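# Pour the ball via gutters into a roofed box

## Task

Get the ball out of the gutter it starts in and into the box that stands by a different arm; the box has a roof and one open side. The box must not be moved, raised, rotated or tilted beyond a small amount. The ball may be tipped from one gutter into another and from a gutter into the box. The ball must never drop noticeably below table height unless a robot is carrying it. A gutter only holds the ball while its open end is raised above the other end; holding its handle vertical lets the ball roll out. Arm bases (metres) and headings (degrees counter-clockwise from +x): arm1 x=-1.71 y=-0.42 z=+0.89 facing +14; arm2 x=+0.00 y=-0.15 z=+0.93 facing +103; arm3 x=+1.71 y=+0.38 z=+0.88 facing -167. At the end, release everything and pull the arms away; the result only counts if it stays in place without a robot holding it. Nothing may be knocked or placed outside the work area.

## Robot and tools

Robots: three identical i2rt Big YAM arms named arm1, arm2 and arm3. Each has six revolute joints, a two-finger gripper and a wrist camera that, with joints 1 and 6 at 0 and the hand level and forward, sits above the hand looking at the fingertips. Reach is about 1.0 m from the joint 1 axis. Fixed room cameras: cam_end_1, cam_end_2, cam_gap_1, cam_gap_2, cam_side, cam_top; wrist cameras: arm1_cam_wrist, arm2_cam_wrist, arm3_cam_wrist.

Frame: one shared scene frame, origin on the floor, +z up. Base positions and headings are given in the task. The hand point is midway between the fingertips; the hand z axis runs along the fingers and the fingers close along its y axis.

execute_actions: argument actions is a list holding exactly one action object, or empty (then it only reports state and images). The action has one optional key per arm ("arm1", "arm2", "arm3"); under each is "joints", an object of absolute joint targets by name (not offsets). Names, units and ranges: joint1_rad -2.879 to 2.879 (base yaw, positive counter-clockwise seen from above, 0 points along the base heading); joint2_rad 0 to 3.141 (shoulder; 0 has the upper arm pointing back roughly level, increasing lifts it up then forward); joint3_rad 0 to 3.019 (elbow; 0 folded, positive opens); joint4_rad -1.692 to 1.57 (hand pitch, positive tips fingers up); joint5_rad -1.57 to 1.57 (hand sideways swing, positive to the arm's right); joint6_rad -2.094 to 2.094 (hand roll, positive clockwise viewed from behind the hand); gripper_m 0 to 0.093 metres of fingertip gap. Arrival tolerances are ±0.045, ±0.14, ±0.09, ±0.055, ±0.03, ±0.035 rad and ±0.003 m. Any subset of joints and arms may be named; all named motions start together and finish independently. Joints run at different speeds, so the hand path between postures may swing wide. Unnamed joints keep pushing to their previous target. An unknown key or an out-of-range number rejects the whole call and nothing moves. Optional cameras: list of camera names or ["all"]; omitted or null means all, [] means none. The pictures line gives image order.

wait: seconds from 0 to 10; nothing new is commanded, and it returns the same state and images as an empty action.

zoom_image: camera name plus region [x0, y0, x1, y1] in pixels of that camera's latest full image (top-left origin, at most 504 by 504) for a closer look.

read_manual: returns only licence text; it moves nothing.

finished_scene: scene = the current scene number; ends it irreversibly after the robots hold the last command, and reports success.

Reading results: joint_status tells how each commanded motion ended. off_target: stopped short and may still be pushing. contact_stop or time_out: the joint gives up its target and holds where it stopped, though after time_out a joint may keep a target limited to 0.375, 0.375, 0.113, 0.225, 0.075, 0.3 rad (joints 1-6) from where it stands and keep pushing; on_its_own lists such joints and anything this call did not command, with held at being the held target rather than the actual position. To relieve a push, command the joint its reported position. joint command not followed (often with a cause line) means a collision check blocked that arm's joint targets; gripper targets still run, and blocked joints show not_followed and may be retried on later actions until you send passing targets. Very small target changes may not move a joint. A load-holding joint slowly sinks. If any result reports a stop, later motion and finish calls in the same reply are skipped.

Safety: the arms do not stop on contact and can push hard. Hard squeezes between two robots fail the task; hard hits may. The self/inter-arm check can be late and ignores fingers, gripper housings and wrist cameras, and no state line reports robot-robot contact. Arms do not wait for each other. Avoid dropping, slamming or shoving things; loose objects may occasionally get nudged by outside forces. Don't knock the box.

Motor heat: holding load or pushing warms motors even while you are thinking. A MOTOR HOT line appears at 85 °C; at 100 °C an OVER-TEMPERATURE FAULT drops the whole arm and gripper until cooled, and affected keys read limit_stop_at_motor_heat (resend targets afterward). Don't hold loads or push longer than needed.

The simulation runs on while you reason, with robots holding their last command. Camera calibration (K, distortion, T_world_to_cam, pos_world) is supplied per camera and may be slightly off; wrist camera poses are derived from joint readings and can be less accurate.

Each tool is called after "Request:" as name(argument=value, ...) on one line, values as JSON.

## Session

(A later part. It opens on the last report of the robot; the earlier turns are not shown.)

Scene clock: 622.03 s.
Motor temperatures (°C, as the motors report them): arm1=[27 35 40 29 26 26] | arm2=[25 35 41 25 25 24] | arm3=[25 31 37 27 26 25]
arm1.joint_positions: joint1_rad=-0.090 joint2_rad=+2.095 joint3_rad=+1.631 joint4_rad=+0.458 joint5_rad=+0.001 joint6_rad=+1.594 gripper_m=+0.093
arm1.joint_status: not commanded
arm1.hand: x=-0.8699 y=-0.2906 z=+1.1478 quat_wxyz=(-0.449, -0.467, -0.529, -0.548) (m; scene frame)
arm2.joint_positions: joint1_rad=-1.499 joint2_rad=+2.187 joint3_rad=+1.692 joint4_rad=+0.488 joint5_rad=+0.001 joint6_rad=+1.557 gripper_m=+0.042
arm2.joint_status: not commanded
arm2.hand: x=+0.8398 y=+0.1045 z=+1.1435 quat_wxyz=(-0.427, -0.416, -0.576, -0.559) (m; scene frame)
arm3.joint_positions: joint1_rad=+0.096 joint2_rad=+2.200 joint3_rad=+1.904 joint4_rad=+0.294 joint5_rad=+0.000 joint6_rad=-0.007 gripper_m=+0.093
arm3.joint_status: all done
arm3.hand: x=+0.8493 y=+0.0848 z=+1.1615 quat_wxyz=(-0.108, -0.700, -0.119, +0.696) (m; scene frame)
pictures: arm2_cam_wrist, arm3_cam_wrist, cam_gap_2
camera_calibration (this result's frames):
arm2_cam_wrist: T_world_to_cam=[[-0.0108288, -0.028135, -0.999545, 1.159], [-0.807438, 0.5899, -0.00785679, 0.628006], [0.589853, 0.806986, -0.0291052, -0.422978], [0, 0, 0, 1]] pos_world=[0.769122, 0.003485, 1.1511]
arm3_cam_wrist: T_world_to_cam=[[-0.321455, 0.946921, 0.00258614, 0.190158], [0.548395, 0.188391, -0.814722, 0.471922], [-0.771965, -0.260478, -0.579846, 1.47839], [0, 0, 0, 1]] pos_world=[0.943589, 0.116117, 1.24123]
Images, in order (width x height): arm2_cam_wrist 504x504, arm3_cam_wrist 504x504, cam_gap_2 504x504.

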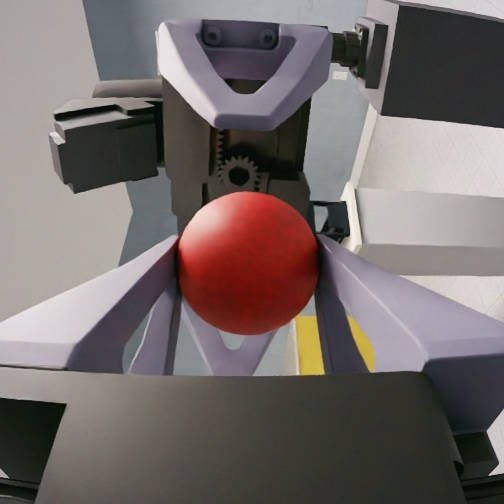

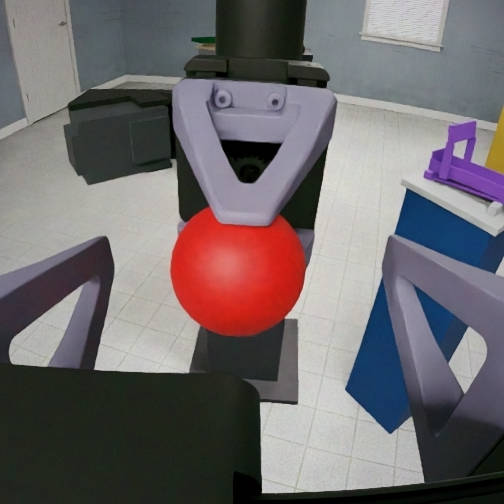

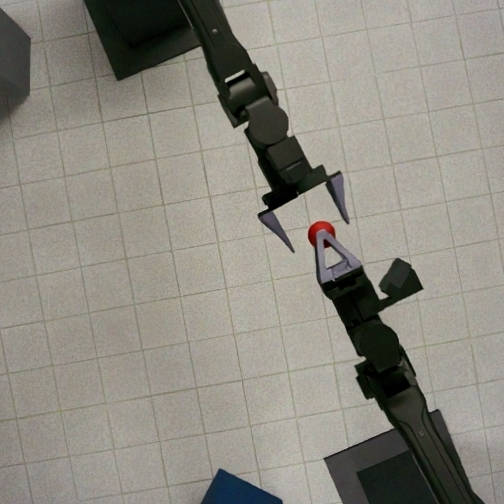

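Request:
execute_actions(actions=[{"arm3": {"joints": {"gripper_m": 0.03}}}], cameras=["arm2_cam_wrist", "arm3_cam_wrist", "cam_gap_2"])

Scene clock: 665.67 s.
Motor temperatures (°C, as the motors report them): arm1=[27 35 40 29 26 26] | arm2=[25 35 41 25 25 24] | arm3=[25 32 40 27 26 25]
arm1.joint_positions: joint1_rad=-0.090 joint2_rad=+2.095 joint3_rad=+1.631 joint4_rad=+0.458 joint5_rad=+0.001 joint6_rad=+1.594 gripper_m=+0.093
arm1.joint_status: not commanded
arm1.hand: x=-0.8699 y=-0.2906 z=+1.1478 quat_wxyz=(-0.449, -0.467, -0.529, -0.548) (m; scene frame)
arm2.joint_positions: joint1_rad=-1.497 joint2_rad=+2.187 joint3_rad=+1.692 joint4_rad=+0.488 joint5_rad=-0.001 joint6_rad=+1.557 gripper_m=+0.042
arm2.joint_status: not commanded
arm2.hand: x=+0.8394 y=+0.1059 z=+1.1435 quat_wxyz=(-0.426, -0.414, -0.577, -0.560) (m; scene frame)
arm3.joint_positions: joint1_rad=+0.097 joint2_rad=+2.200 joint3_rad=+1.905 joint4_rad=+0.294 joint5_rad=-0.002 joint6_rad=-0.007 gripper_m=+0.043
arm3.joint_status: gripper_m off_target (ended at +0.043, target +0.030)
arm3.hand: x=+0.8498 y=+0.0830 z=+1.1614 quat_wxyz=(-0.109, -0.700, -0.120, +0.695) (m; scene frame)
pictures: arm2_cam_wrist, arm3_cam_wrist, cam_gap_2
camera_calibration (this result's frames):
arm2_cam_wrist: T_world_to_cam=[[-0.0107778, -0.0281631, -0.999545, 1.15898], [-0.809683, 0.586816, -0.00780355, 0.628985], [0.586769, 0.80923, -0.0291278, -0.42148], [0, 0, 0, 1]] pos_world=[0.769081, 0.00461618, 1.15108]
arm3_cam_wrist: T_world_to_cam=[[-0.325062, 0.94569, 0.00217129, 0.195589], [0.547802, 0.190166, -0.814709, 0.472232], [-0.770875, -0.263641, -0.579867, 1.47759], [0, 0, 0, 1]] pos_world=[0.943928, 0.114785, 1.24111]
Images, in order (width x height): arm2_cam_wrist 504x504, arm3_cam_wrist 504x504, cam_gap_2 504x504.

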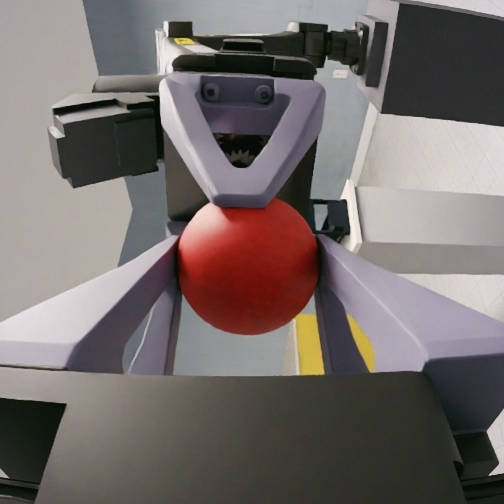

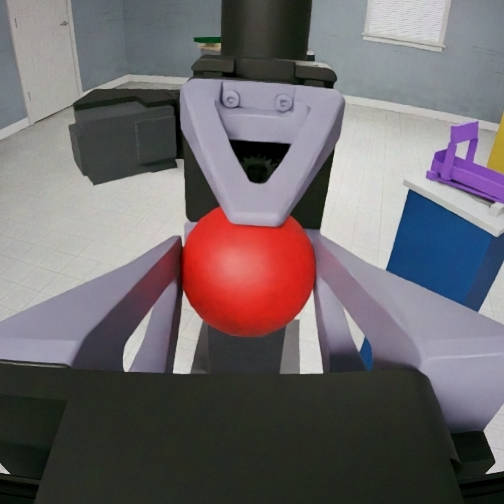

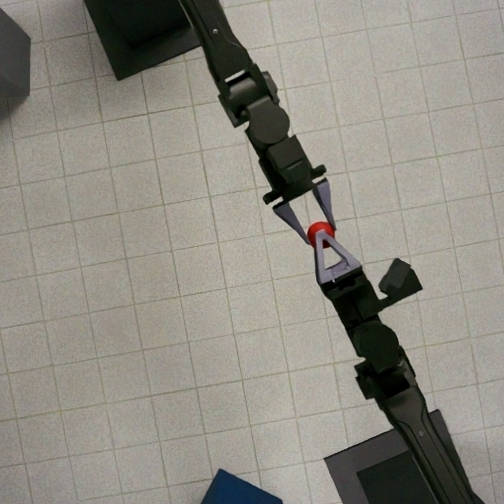

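Request:
execute_actions(actions=[{"arm2": {"joints": {"gripper_m": 0.093}}}], cameras=["arm2_cam_wrist", "arm3_cam_wrist"])

Scene clock: 669.37 s.
Motor temperatures (°C, as the motors report them): arm1=[27 35 40 29 26 26] | arm2=[25 35 41 25 25 24] | arm3=[25 32 40 27 26 25]
arm1.joint_positions: joint1_rad=-0.090 joint2_rad=+2.095 joint3_rad=+1.631 joint4_rad=+0.458 joint5_rad=+0.001 joint6_rad=+1.594 gripper_m=+0.093
arm1.joint_status: not commanded
arm1.hand: x=-0.8699 y=-0.2906 z=+1.1478 quat_wxyz=(-0.449, -0.467, -0.529, -0.548) (m; scene frame)
arm2.joint_positions: joint1_rad=-1.497 joint2_rad=+2.187 joint3_rad=+1.692 joint4_rad=+0.488 joint5_rad=-0.001 joint6_rad=+1.557 gripper_m=+0.093
arm2.joint_status: all done
arm2.hand: x=+0.8394 y=+0.1059 z=+1.1435 quat_wxyz=(-0.426, -0.415, -0.577, -0.560) (m; scene frame)
arm3.joint_positions: joint1_rad=+0.097 joint2_rad=+2.205 joint3_rad=+1.905 joint4_rad=+0.294 joint5_rad=-0.002 joint6_rad=-0.007 gripper_m=+0.043
arm3.joint_status: not commanded
arm3.hand: x=+0.8491 y=+0.0828 z=+1.1570 quat_wxyz=(-0.109, -0.702, -0.121, +0.694) (m; scene frame)
pictures: arm2_cam_wrist, arm3_cam_wrist
camera_calibration (this result's frames):
arm2_cam_wrist: T_world_to_cam=[[-0.011002, -0.0274341, -0.999563, 1.15911], [-0.80968, 0.586828, -0.00719416, 0.628285], [0.586769, 0.809247, -0.0286691, -0.422006], [0, 0, 0, 1]] pos_world=[0.769082, 0.0046112, 1.15102]
arm3_cam_wrist: T_world_to_cam=[[-0.325039, 0.945698, 0.00213956, 0.19558], [0.551631, 0.191434, -0.811823, 0.462355], [-0.768149, -0.262694, -0.5839, 1.47672], [0, 0, 0, 1]] pos_world=[0.942862, 0.114455, 1.23719]
Images, in order (width x height): arm2_cam_wrist 504x504, arm3_cam_wrist 504x504.

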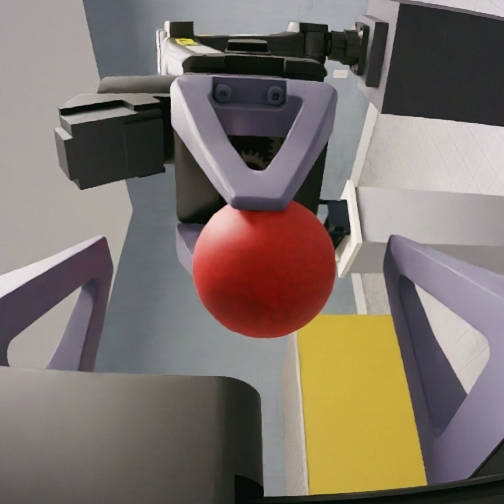

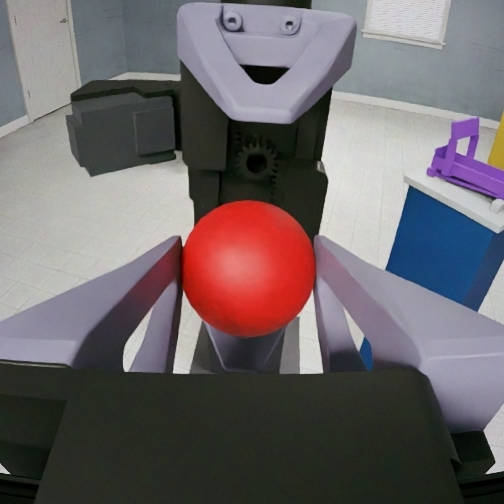

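Request:
execute_actions(actions=[{"arm1": {"joints": {"joint2_rad": 1.2, "joint3_rad": 1.2, "joint4_rad": 0.0, "joint6_rad": 0.0}}, "arm2": {"joints": {"joint1_rad": -0.7}}, "arm3": {"joints": {"joint1_rad": 1.82, "joint2_rad": 1.855, "joint3_rad": 0.69, "joint4_rad": 1.165}}}], cameras=["arm3_cam_wrist", "cam_end_2", "cam_side", "cam_top"])

Scene clock: 713.53 s.
Motor temperatures (°C, as the motors report them): arm1=[27 35 40 29 26 26] | arm2=[25 36 42 25 25 24] | arm3=[25 33 40 27 26 25]
arm1.joint_positions: joint1_rad=-0.090 joint2_rad=+1.197 joint3_rad=+1.193 joint4_rad=+0.003 joint5_rad=+0.001 joint6_rad=+0.017 gripper_m=+0.093
arm1.joint_status: all done
arm1.hand: x=-1.1512 y=-0.3401 z=+1.3999 quat_wxyz=(-0.707, +0.046, -0.703, -0.068) (m; scene frame)
arm2.joint_positions: joint1_rad=-0.709 joint2_rad=+2.187 joint3_rad=+1.692 joint4_rad=+0.488 joint5_rad=+0.000 joint6_rad=+1.557 gripper_m=+0.093
arm2.joint_status: all done
arm2.hand: x=+0.4096 y=+0.6257 z=+1.1358 quat_wxyz=(-0.176, -0.164, -0.695, -0.678) (m; scene frame)
arm3.joint_positions: joint1_rad=+1.826 joint2_rad=+1.864 joint3_rad=+0.700 joint4_rad=+1.144 joint5_rad=-0.001 joint6_rad=-0.007 gripper_m=+0.043
arm3.joint_status: all done
arm3.hand: x=+1.9895 y=-0.1506 z=+0.9975 quat_wxyz=(-0.598, -0.371, -0.613, +0.360) (m; scene frame)
pictures: arm3_cam_wrist, cam_end_2, cam_side, cam_top
camera_calibration (this result's frames):
arm3_cam_wrist: T_world_to_cam=[[-0.8829, -0.469351, -0.0140816, 1.70029], [-0.268864, 0.529895, -0.804315, 1.42431], [0.384968, -0.706344, -0.594036, -0.152536], [0, 0, 0, 1]] pos_world=[1.94286, -0.0644452, 1.07893]
Images, in order (width x height): arm3_cam_wrist 504x504, cam_end_2 504x504, cam_side 504x504, cam_top 504x504.

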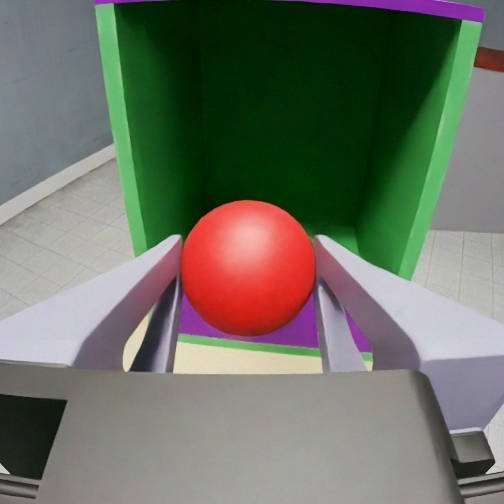

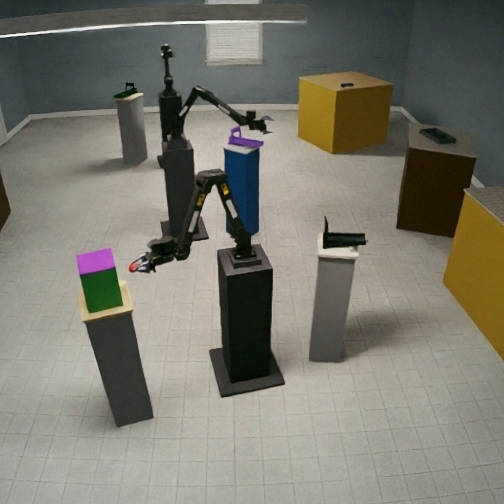

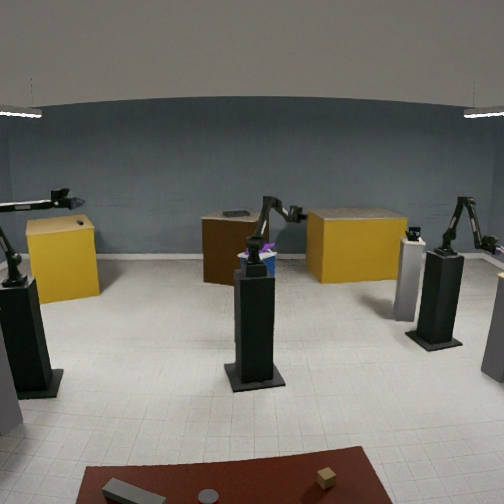

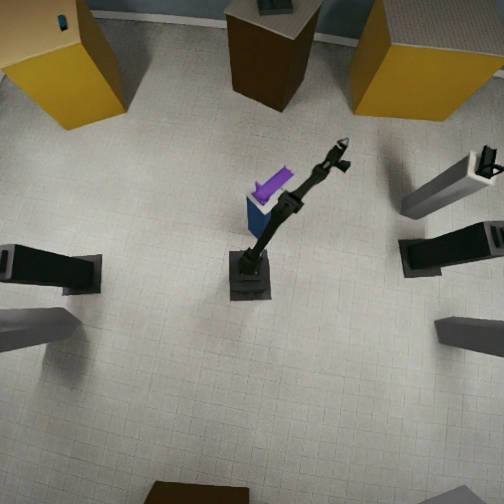

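Request:
zoom_image(camera="arm3_cam_wrist", region=[100, 180, 440, 380])

Request:
zoom_image(camera="cam_end_2", region=[60, 220, 200, 340])

Region (100, 180, 440, 380) of arm3_cam_wrist's 504x504 image, scaled by 1.482, with more detail than that image has; it fills the top 296 rows of this view, and the rest is white.

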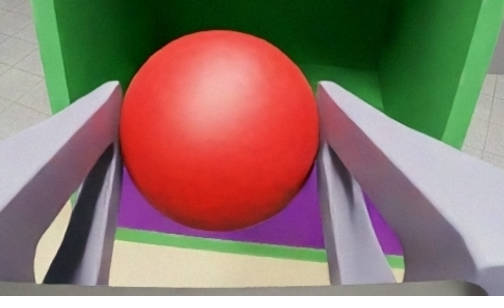

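Region (60, 220, 200, 340) of cam_end_2's 504x504 image, scaled by 3.600, with more detail than that image has; it fills the top 432 rows of this view, and the rest is white.

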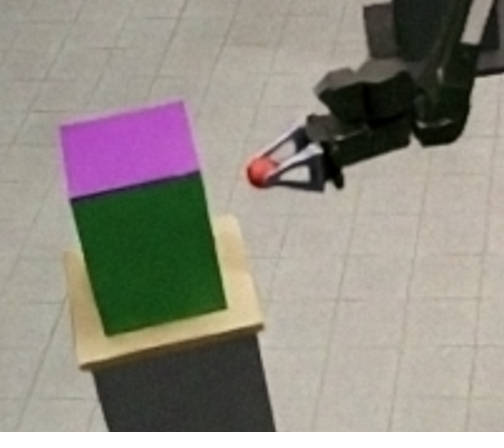

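Request:
execute_actions(actions=[{"arm3": {"joints": {"joint1_rad": 1.80, "joint2_rad": 2.05, "joint3_rad": 0.88, "joint4_rad": 1.27}}, "arm2": {"joints": {"joint2_rad": 1.95, "joint3_rad": 1.6}}}], cameras=["arm3_cam_wrist", "cam_end_2"])

Scene clock: 781.67 s.
Motor temperatures (°C, as the motors report them): arm1=[27 32 40 29 26 26] | arm2=[25 37 42 25 25 24] | arm3=[25 31 32 27 26 25]
arm1.joint_positions: joint1_rad=-0.090 joint2_rad=+1.197 joint3_rad=+1.193 joint4_rad=+0.003 joint5_rad=+0.001 joint6_rad=+0.016 gripper_m=+0.093
arm1.joint_status: not commanded
arm1.hand: x=-1.1512 y=-0.3401 z=+1.3999 quat_wxyz=(-0.707, +0.046, -0.703, -0.068) (m; scene frame)
arm2.joint_positions: joint1_rad=-0.709 joint2_rad=+1.932 joint3_rad=+1.582 joint4_rad=+0.485 joint5_rad=+0.000 joint6_rad=+1.558 gripper_m=+0.093
arm2.joint_status: all done
arm2.hand: x=+0.3830 y=+0.5777 z=+1.2829 quat_wxyz=(-0.187, -0.152, -0.644, -0.726) (m; scene frame)
arm3.joint_positions: joint1_rad=+1.802 joint2_rad=+2.048 joint3_rad=+0.849 joint4_rad=+1.248 joint5_rad=-0.001 joint6_rad=-0.007 gripper_m=+0.043
arm3.joint_status: all done
arm3.hand: x=+1.9978 y=-0.1992 z=+0.9719 quat_wxyz=(-0.614, -0.365, -0.587, +0.380) (m; scene frame)
pictures: arm3_cam_wrist, cam_end_2
camera_calibration (this result's frames):
arm3_cam_wrist: T_world_to_cam=[[-0.893783, -0.448296, -0.0135165, 1.70988], [-0.230291, 0.484583, -0.843887, 1.38409], [0.384861, -0.751139, -0.53635, -0.270081], [0, 0, 0, 1]] pos_world=[1.95095, -0.10704, 1.04627]
Images, in order (width x height): arm3_cam_wrist 504x504, cam_end_2 504x504.

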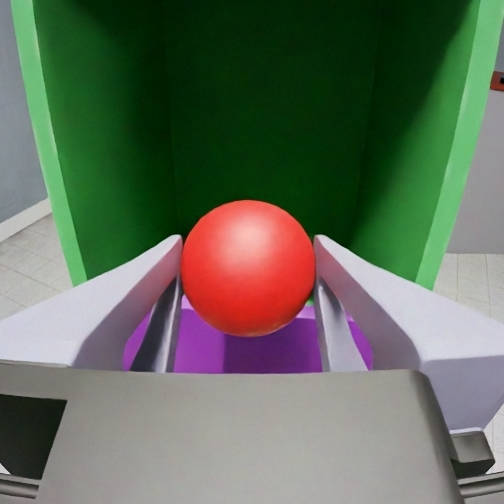

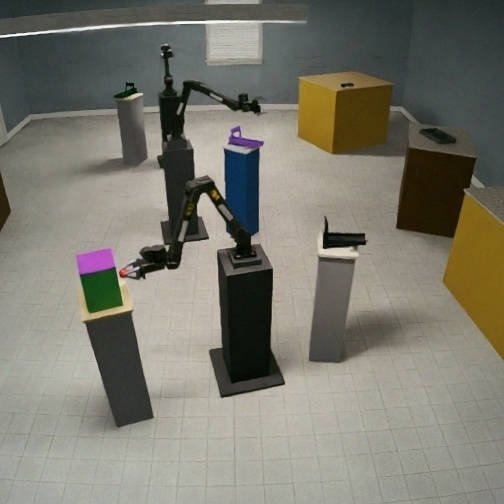

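Request:
zoom_image(camera="arm3_cam_wrist", region=[120, 260, 380, 380])

Region (120, 260, 380, 380) of arm3_cam_wrist's 504x504 image, scaled by 1.938, with more detail than that image has; it fills the top 233 rows of this view, and the rest is white.

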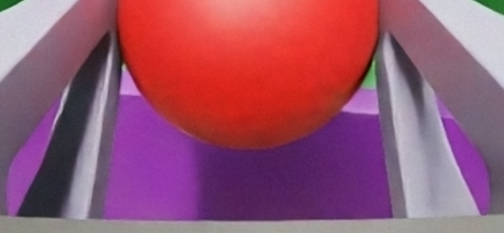

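Request:
execute_actions(actions=[{"arm3": {"joints": {"joint3_rad": 1.135, "joint4_rad": 0.82}}}], cameras=["arm3_cam_wrist", "cam_end_2"])

Scene clock: 800.67 s.
Motor temperatures (°C, as the motors report them): arm1=[27 32 40 29 26 26] | arm2=[25 36 42 26 25 24] | arm3=[25 31 33 27 26 25]
arm1.joint_positions: joint1_rad=-0.090 joint2_rad=+1.197 joint3_rad=+1.193 joint4_rad=+0.003 joint5_rad=+0.001 joint6_rad=+0.016 gripper_m=+0.093
arm1.joint_status: not commanded
arm1.hand: x=-1.1512 y=-0.3401 z=+1.3999 quat_wxyz=(-0.707, +0.046, -0.703, -0.068) (m; scene frame)
arm2.joint_positions: joint1_rad=-0.709 joint2_rad=+1.932 joint3_rad=+1.582 joint4_rad=+0.485 joint5_rad=+0.000 joint6_rad=+1.558 gripper_m=+0.093
arm2.joint_status: not commanded
arm2.hand: x=+0.3830 y=+0.5777 z=+1.2829 quat_wxyz=(-0.187, -0.152, -0.644, -0.726) (m; scene frame)
arm3.joint_positions: joint1_rad=+1.802 joint2_rad=+2.046 joint3_rad=+1.105 joint4_rad=+0.831 joint5_rad=-0.001 joint6_rad=-0.007 gripper_m=+0.043
arm3.joint_status: all done
arm3.hand: x=+2.0351 y=-0.2749 z=+0.9798 quat_wxyz=(-0.566, -0.394, -0.634, +0.350) (m; scene frame)
pictures: arm3_cam_wrist, cam_end_2
camera_calibration (this result's frames):
arm3_cam_wrist: T_world_to_cam=[[-0.894126, -0.447583, -0.0144533, 1.7112], [-0.28725, 0.597995, -0.748258, 1.48944], [0.34355, -0.664885, -0.663251, -0.104936], [0, 0, 0, 1]] pos_world=[1.99392, -0.194547, 1.06962]
Images, in order (width x height): arm3_cam_wrist 504x504, cam_end_2 504x504.

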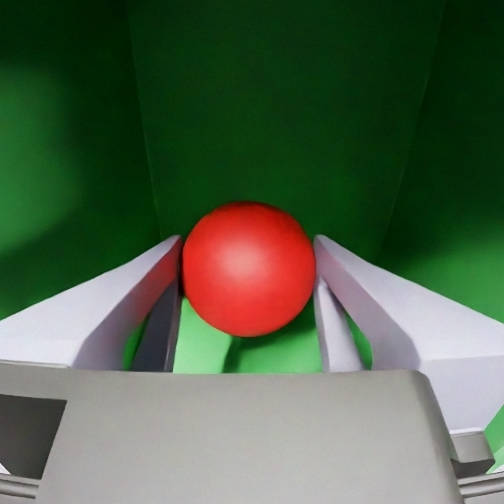

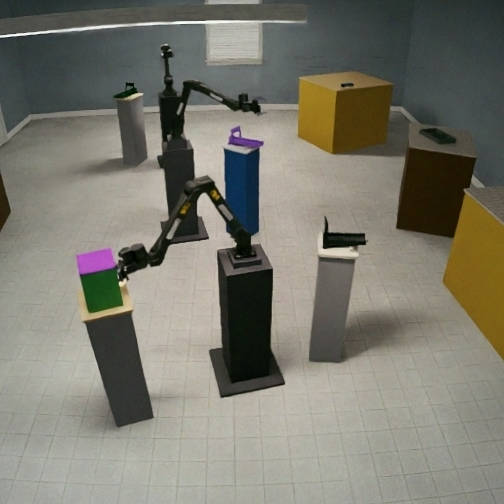

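Request:
execute_actions(actions=[{"arm3": {"joints": {"gripper_m": 0.06}}}], cameras=["arm3_cam_wrist", "cam_end_2"])

Scene clock: 809.20 s.
Motor temperatures (°C, as the motors report them): arm1=[27 32 40 29 26 26] | arm2=[25 36 42 26 25 24] | arm3=[25 32 34 27 26 25]
arm1.joint_positions: joint1_rad=-0.090 joint2_rad=+1.197 joint3_rad=+1.193 joint4_rad=+0.003 joint5_rad=+0.001 joint6_rad=+0.016 gripper_m=+0.093
arm1.joint_status: not commanded
arm1.hand: x=-1.1512 y=-0.3401 z=+1.3999 quat_wxyz=(-0.707, +0.046, -0.703, -0.068) (m; scene frame)
arm2.joint_positions: joint1_rad=-0.709 joint2_rad=+1.932 joint3_rad=+1.582 joint4_rad=+0.485 joint5_rad=+0.000 joint6_rad=+1.558 gripper_m=+0.093
arm2.joint_status: not commanded
arm2.hand: x=+0.3830 y=+0.5777 z=+1.2829 quat_wxyz=(-0.187, -0.152, -0.644, -0.726) (m; scene frame)
arm3.joint_positions: joint1_rad=+1.802 joint2_rad=+2.046 joint3_rad=+1.105 joint4_rad=+0.831 joint5_rad=-0.001 joint6_rad=-0.007 gripper_m=+0.060
arm3.joint_status: all done
arm3.hand: x=+2.0351 y=-0.2749 z=+0.9798 quat_wxyz=(-0.566, -0.394, -0.634, +0.350) (m; scene frame)
pictures: arm3_cam_wrist, cam_end_2
camera_calibration (this result's frames):
arm3_cam_wrist: T_world_to_cam=[[-0.894126, -0.447583, -0.0144533, 1.7112], [-0.28725, 0.597995, -0.748258, 1.48944], [0.34355, -0.664885, -0.663251, -0.104936], [0, 0, 0, 1]] pos_world=[1.99392, -0.194547, 1.06962]
Images, in order (width x height): arm3_cam_wrist 504x504, cam_end_2 504x504.

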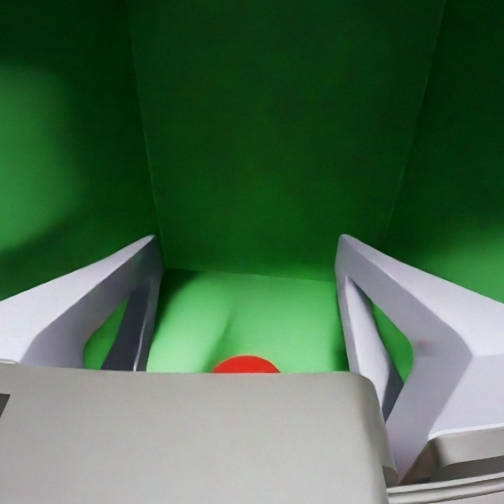

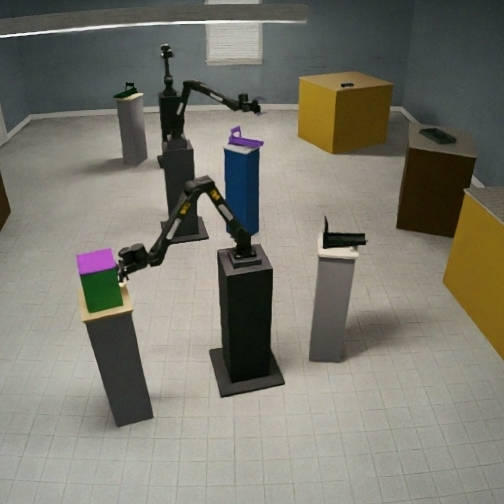

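Request:
execute_actions(actions=[{"arm3": {"joints": {"joint2_rad": 1.1, "joint3_rad": 0.5, "joint4_rad": 0.73}}, "arm2": {"joints": {"joint2_rad": 1.3, "joint3_rad": 1.3, "joint4_rad": 0.0, "joint6_rad": 0.8}}}], cameras=["arm3_cam_wrist", "cam_end_2", "cam_side"])

Scene clock: 826.37 s.
Motor temperatures (°C, as the motors report them): arm1=[27 31 40 29 26 26] | arm2=[25 35 42 26 25 24] | arm3=[25 32 34 27 26 25]
arm1.joint_positions: joint1_rad=-0.090 joint2_rad=+1.197 joint3_rad=+1.193 joint4_rad=+0.003 joint5_rad=+0.001 joint6_rad=+0.016 gripper_m=+0.093
arm1.joint_status: not commanded
arm1.hand: x=-1.1512 y=-0.3401 z=+1.3999 quat_wxyz=(-0.707, +0.046, -0.703, -0.068) (m; scene frame)
arm2.joint_positions: joint1_rad=-0.709 joint2_rad=+1.300 joint3_rad=+1.281 joint4_rad=+0.008 joint5_rad=+0.000 joint6_rad=+0.814 gripper_m=+0.093
arm2.joint_status: all done
arm2.hand: x=+0.2858 y=+0.3958 z=+1.4255 quat_wxyz=(-0.409, +0.099, -0.708, -0.567) (m; scene frame)
arm3.joint_positions: joint1_rad=+1.802 joint2_rad=+1.095 joint3_rad=+0.520 joint4_rad=+0.740 joint5_rad=-0.001 joint6_rad=-0.007 gripper_m=+0.060
arm3.joint_status: all done
arm3.hand: x=+1.9219 y=-0.0503 z=+1.2119 quat_wxyz=(-0.647, -0.343, -0.550, +0.401) (m; scene frame)
pictures: arm3_cam_wrist, cam_end_2, cam_side
camera_calibration (this result's frames):
arm3_cam_wrist: T_world_to_cam=[[-0.893577, -0.448728, -0.012758, 1.71067], [-0.184854, 0.393712, -0.900456, 1.47366], [0.409083, -0.802268, -0.434761, -0.172459], [0, 0, 0, 1]] pos_world=[1.87158, 0.0490728, 1.27381]
Images, in order (width x height): arm3_cam_wrist 504x504, cam_end_2 504x504, cam_side 504x504.

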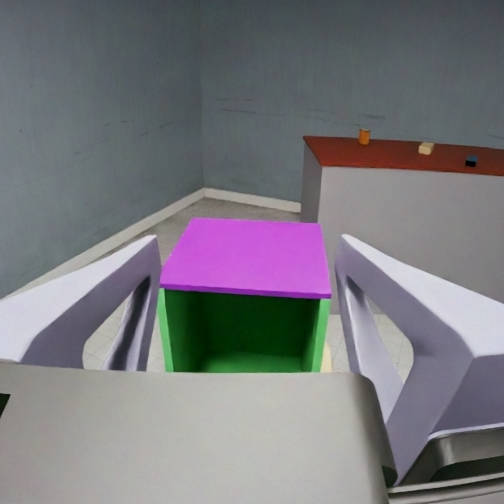

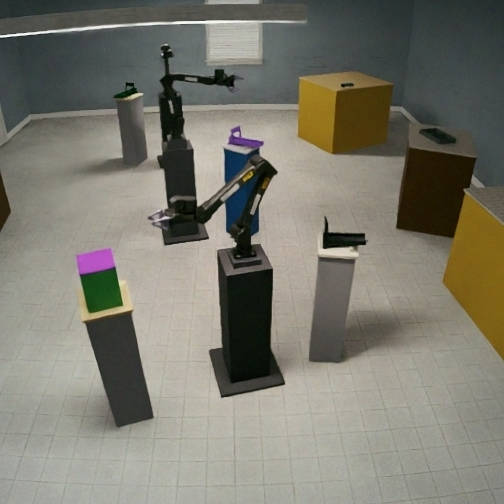

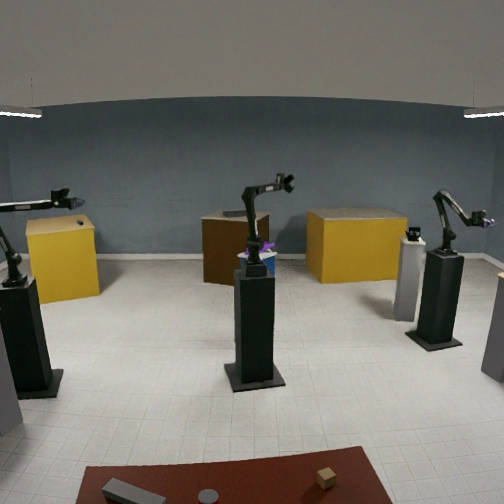

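Request:
finished_scene(scene=1)

The scene is finished: the task was done.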